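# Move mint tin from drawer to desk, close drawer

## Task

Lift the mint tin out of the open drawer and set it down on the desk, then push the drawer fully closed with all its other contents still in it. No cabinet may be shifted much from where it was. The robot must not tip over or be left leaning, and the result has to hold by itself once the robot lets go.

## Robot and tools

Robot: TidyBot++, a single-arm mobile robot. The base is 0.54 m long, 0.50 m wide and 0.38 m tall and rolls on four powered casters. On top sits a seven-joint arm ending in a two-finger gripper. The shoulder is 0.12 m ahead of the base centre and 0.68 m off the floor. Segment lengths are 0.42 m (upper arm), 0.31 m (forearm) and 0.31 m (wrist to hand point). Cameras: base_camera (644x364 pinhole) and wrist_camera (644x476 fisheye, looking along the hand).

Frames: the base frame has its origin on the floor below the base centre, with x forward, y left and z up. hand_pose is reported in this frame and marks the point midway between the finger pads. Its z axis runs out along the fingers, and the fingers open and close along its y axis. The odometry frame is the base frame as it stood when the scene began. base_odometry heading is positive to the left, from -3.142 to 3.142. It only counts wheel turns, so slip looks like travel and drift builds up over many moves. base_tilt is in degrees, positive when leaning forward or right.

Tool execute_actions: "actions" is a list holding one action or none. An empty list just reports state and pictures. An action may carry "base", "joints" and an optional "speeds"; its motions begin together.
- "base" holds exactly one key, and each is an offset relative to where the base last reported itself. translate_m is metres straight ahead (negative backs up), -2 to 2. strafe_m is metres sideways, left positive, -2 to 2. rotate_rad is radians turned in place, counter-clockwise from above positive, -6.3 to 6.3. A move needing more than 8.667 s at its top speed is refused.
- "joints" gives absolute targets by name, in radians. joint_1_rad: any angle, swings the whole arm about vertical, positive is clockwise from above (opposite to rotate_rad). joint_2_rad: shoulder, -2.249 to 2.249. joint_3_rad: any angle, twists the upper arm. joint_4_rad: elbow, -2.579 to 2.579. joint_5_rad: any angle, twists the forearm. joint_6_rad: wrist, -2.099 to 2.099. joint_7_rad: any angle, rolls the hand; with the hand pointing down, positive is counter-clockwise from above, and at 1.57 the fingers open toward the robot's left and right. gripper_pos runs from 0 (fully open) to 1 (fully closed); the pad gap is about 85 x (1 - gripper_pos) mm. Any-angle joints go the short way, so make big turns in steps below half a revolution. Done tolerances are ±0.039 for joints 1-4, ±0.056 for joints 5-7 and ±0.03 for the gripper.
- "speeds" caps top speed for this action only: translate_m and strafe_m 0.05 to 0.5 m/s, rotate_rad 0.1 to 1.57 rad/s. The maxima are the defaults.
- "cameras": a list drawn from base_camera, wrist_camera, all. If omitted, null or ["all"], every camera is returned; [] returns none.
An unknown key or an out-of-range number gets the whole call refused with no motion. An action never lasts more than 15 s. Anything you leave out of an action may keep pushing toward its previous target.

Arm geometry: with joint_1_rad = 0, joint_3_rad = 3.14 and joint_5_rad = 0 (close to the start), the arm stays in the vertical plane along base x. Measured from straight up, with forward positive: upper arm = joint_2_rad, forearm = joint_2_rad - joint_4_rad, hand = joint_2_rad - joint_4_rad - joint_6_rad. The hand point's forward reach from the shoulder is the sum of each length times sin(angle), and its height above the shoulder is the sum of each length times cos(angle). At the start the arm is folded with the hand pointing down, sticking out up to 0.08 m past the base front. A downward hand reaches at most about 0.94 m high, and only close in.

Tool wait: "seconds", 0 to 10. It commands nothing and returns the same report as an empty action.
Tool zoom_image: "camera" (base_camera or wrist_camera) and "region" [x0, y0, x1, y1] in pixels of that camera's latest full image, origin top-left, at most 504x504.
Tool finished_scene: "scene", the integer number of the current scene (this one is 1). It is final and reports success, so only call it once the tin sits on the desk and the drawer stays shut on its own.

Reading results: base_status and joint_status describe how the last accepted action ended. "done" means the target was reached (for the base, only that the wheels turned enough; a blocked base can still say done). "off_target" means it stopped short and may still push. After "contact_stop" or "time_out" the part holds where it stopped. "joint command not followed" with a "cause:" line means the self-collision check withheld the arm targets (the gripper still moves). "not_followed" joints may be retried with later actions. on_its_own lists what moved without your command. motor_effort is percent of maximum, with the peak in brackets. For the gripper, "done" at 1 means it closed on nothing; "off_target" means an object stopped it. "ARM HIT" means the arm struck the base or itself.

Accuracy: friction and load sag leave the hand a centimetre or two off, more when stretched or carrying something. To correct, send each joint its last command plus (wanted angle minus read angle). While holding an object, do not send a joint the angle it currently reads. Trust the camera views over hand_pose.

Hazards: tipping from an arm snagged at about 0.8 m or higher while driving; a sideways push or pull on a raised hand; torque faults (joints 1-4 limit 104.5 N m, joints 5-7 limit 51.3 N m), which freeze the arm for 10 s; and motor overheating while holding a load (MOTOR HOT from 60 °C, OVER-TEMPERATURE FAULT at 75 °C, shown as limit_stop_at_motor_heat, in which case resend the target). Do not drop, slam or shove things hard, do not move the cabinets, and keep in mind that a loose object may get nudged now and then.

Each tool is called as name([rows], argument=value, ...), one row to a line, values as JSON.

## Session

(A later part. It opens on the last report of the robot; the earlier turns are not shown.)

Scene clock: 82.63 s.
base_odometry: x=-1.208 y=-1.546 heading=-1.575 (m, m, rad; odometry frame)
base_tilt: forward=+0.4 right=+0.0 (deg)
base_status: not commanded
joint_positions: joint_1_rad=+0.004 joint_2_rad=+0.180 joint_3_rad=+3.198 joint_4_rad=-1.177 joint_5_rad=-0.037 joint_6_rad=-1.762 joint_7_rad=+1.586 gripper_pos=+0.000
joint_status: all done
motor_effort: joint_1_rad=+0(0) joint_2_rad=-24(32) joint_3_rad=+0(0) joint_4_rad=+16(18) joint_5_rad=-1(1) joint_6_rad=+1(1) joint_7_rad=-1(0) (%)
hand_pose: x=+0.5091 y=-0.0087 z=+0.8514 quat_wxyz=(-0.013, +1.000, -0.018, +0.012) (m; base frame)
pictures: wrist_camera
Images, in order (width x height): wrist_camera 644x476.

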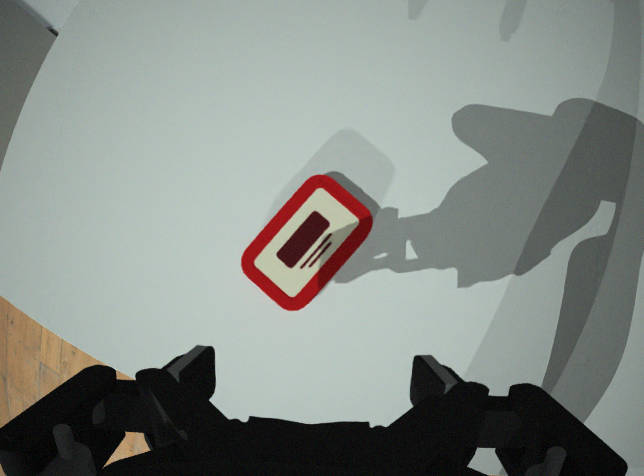

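execute_actions([
  {"base":{"translate_m":-1.0},"joints":{"gripper_pos":1.0}},
], cameras=[])

execute_actions([
  {"base":{"strafe_m":1.0}},
], cameras=[])

execute_actions([
  {"base":{"rotate_rad":-1.82},"joints":{"joint_2_rad":0.592,"joint_4_rad":-2.226,"joint_6_rad":0.618}},
])

Scene clock: 86.53 s.
base_odometry: x=-1.204 y=-0.546 heading=-1.575 (m, m, rad; odometry frame)
base_tilt: forward=+0.4 right=+0.0 (deg)
base_status: done
joint_positions: joint_1_rad=+0.003 joint_2_rad=+0.183 joint_3_rad=+3.198 joint_4_rad=-1.177 joint_5_rad=-0.037 joint_6_rad=-1.763 joint_7_rad=+1.586 gripper_pos=+0.999
joint_status: all done
motor_effort: joint_1_rad=+0(2) joint_2_rad=-24(27) joint_3_rad=+0(1) joint_4_rad=+17(18) joint_5_rad=-1(0) joint_6_rad=+1(2) joint_7_rad=+0(0) (%)
hand_pose: x=+0.5097 y=-0.0082 z=+0.8500 quat_wxyz=(-0.013, +1.000, -0.018, +0.010) (m; base frame)
pictures: none
No camera images: the call's "cameras" was empty. Leave "cameras" out to get every camera's image.

Scene clock: 89.87 s.
base_odometry: x=-0.204 y=-0.550 heading=-1.575 (m, m, rad; odometry frame)
base_tilt: forward=+0.3 right=+0.0 (deg)
base_status: done
joint_positions: joint_1_rad=+0.001 joint_2_rad=+0.184 joint_3_rad=+3.198 joint_4_rad=-1.177 joint_5_rad=-0.037 joint_6_rad=-1.763 joint_7_rad=+1.586 gripper_pos=+0.999
joint_status: not commanded
motor_effort: joint_1_rad=+1(3) joint_2_rad=-24(26) joint_3_rad=+0(2) joint_4_rad=+17(17) joint_5_rad=+0(2) joint_6_rad=+1(1) joint_7_rad=+0(0) (%)
hand_pose: x=+0.5097 y=-0.0078 z=+0.8499 quat_wxyz=(-0.013, +1.000, -0.017, +0.010) (m; base frame)
pictures: none
No camera images: the call's "cameras" was empty. Leave "cameras" out to get every camera's image.

Scene clock: 92.70 s.
base_odometry: x=-0.204 y=-0.550 heading=+2.889 (m, m, rad; odometry frame)
base_tilt: forward=+0.3 right=+0.1 (deg)
base_status: done
joint_positions: joint_1_rad=+0.006 joint_2_rad=+0.582 joint_3_rad=+3.203 joint_4_rad=-2.212 joint_5_rad=-0.037 joint_6_rad=+0.587 joint_7_rad=+1.586 gripper_pos=+0.999
joint_status: all done
motor_effort: joint_1_rad=+0(3) joint_2_rad=-32(35) joint_3_rad=+0(3) joint_4_rad=+11(16) joint_5_rad=-1(1) joint_6_rad=+8(7) joint_7_rad=-1(1) (%)
hand_pose: x=+0.7070 y=-0.0429 z=+0.5530 quat_wxyz=(+0.034, +0.892, -0.029, +0.450) (m; base frame)
pictures: base_camera, wrist_camera
Images, in order (width x height): base_camera 644x364, wrist_camera 644x476.

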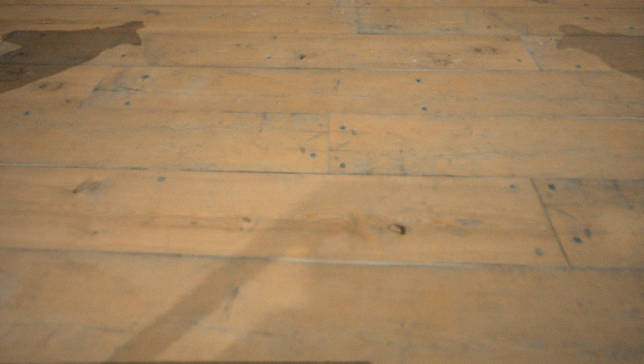

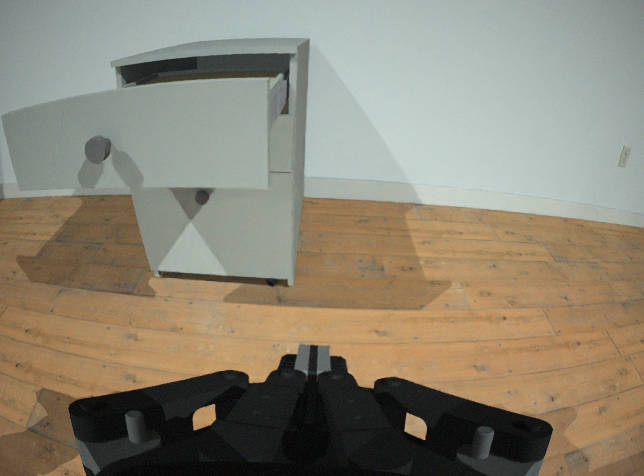

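execute_actions([
  {"base":{"strafe_m":0.3}},
], cameras=["wrist_camera"])

Scene clock: 94.77 s.
base_odometry: x=-0.279 y=-0.841 heading=+2.888 (m, m, rad; odometry frame)
base_tilt: forward=+0.3 right=+0.0 (deg)
base_status: done
joint_positions: joint_1_rad=-0.003 joint_2_rad=+0.582 joint_3_rad=+3.200 joint_4_rad=-2.212 joint_5_rad=-0.037 joint_6_rad=+0.587 joint_7_rad=+1.586 gripper_pos=+0.999
joint_status: not commanded
motor_effort: joint_1_rad=+0(3) joint_2_rad=-32(33) joint_3_rad=+0(2) joint_4_rad=+10(11) joint_5_rad=-1(1) joint_6_rad=+7(8) joint_7_rad=-1(1) (%)
hand_pose: x=+0.7074 y=-0.0358 z=+0.5530 quat_wxyz=(+0.030, +0.892, -0.025, +0.450) (m; base frame)
pictures: wrist_camera
Images, in order (width x height): wrist_camera 644x476.

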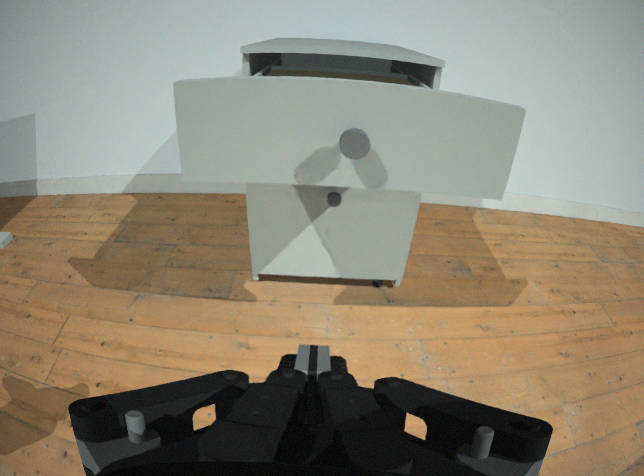

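execute_actions([
  {"base":{"translate_m":0.45},"joints":{"joint_6_rad":0.8},"speeds":{"translate_m":0.15}},
], cameras=["wrist_camera"])

Scene clock: 98.67 s.
base_odometry: x=-0.715 y=-0.728 heading=+2.888 (m, m, rad; odometry frame)
base_tilt: forward=+0.3 right=+0.0 (deg)
base_status: done
joint_positions: joint_1_rad=-0.002 joint_2_rad=+0.585 joint_3_rad=+3.200 joint_4_rad=-2.227 joint_5_rad=-0.037 joint_6_rad=+0.781 joint_7_rad=+1.586 gripper_pos=+0.999
joint_status: all done
motor_effort: joint_1_rad=+0(2) joint_2_rad=-32(34) joint_3_rad=+0(2) joint_4_rad=+10(18) joint_5_rad=+0(0) joint_6_rad=+8(10) joint_7_rad=-1(0) (%)
hand_pose: x=+0.7314 y=-0.0380 z=+0.5973 quat_wxyz=(+0.034, +0.849, -0.023, +0.527) (m; base frame)
pictures: wrist_camera
Images, in order (width x height): wrist_camera 644x476.

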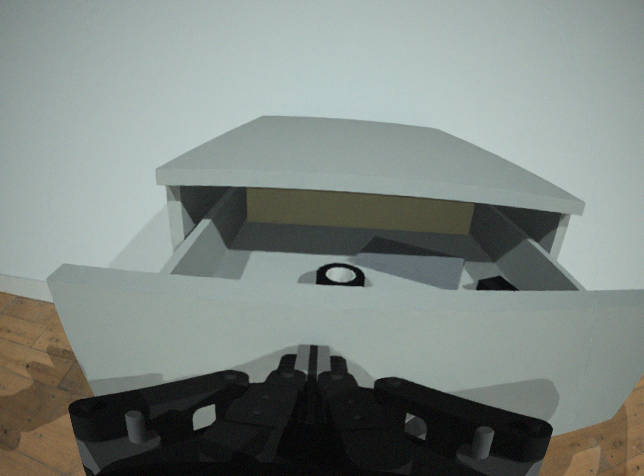

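execute_actions([
  {"base":{"translate_m":0.2},"speeds":{"translate_m":0.1}},
], cameras=["wrist_camera"])

Scene clock: 101.33 s.
base_odometry: x=-0.908 y=-0.678 heading=+2.888 (m, m, rad; odometry frame)
base_tilt: forward=+0.3 right=+0.0 (deg)
base_status: done
joint_positions: joint_1_rad=-0.005 joint_2_rad=+0.550 joint_3_rad=+3.193 joint_4_rad=-2.289 joint_5_rad=-0.037 joint_6_rad=+0.781 joint_7_rad=+1.586 gripper_pos=+0.999
joint_status: not commanded
motor_effort: joint_1_rad=+1(4) joint_2_rad=-22(33) joint_3_rad=+1(4) joint_4_rad=+24(31) joint_5_rad=-1(2) joint_6_rad=+10(11) joint_7_rad=+0(0) (%)
hand_pose: x=+0.7075 y=-0.0321 z=+0.5950 quat_wxyz=(+0.030, +0.856, -0.021, +0.516) (m; base frame)
pictures: wrist_camera
Images, in order (width x height): wrist_camera 644x476.

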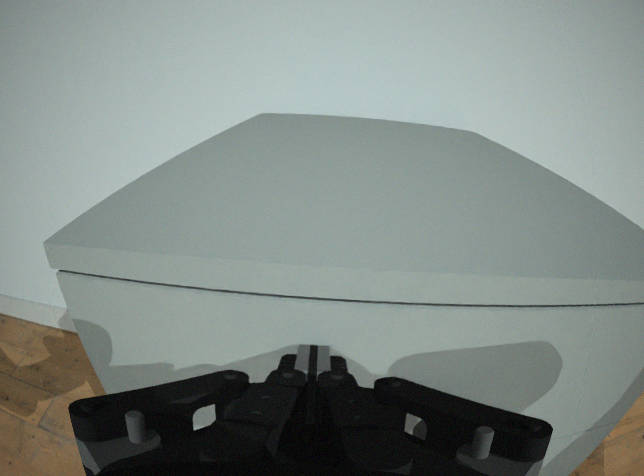

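The drawer is shut, and the arm is now pressing against it. I'll back off.

execute_actions([
  {"base":{"translate_m":-0.3}},
], cameras=["wrist_camera"])

Scene clock: 103.37 s.
base_odometry: x=-0.618 y=-0.753 heading=+2.888 (m, m, rad; odometry frame)
base_tilt: forward=+0.3 right=+0.1 (deg)
base_status: done
joint_positions: joint_1_rad=-0.004 joint_2_rad=+0.591 joint_3_rad=+3.194 joint_4_rad=-2.224 joint_5_rad=-0.037 joint_6_rad=+0.781 joint_7_rad=+1.586 gripper_pos=+0.999
joint_status: not commanded
motor_effort: joint_1_rad=+0(3) joint_2_rad=-32(35) joint_3_rad=+1(1) joint_4_rad=+11(21) joint_5_rad=-1(0) joint_6_rad=+8(9) joint_7_rad=+0(0) (%)
hand_pose: x=+0.7325 y=-0.0333 z=+0.5947 quat_wxyz=(+0.031, +0.850, -0.021, +0.526) (m; base frame)
pictures: wrist_camera
Images, in order (width x height): wrist_camera 644x476.

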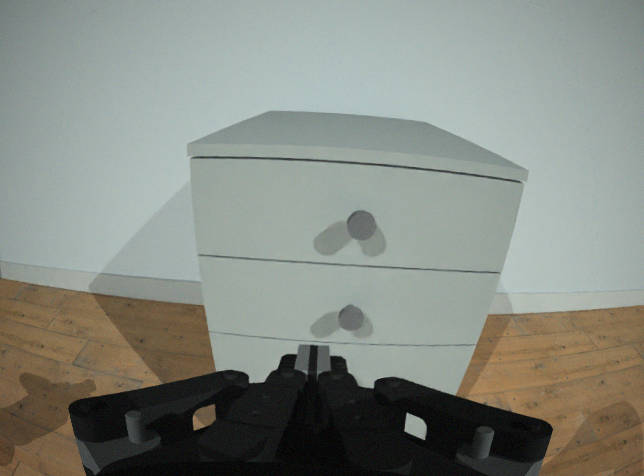

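finished_scene(scene=1)

The scene is finished: the task was done.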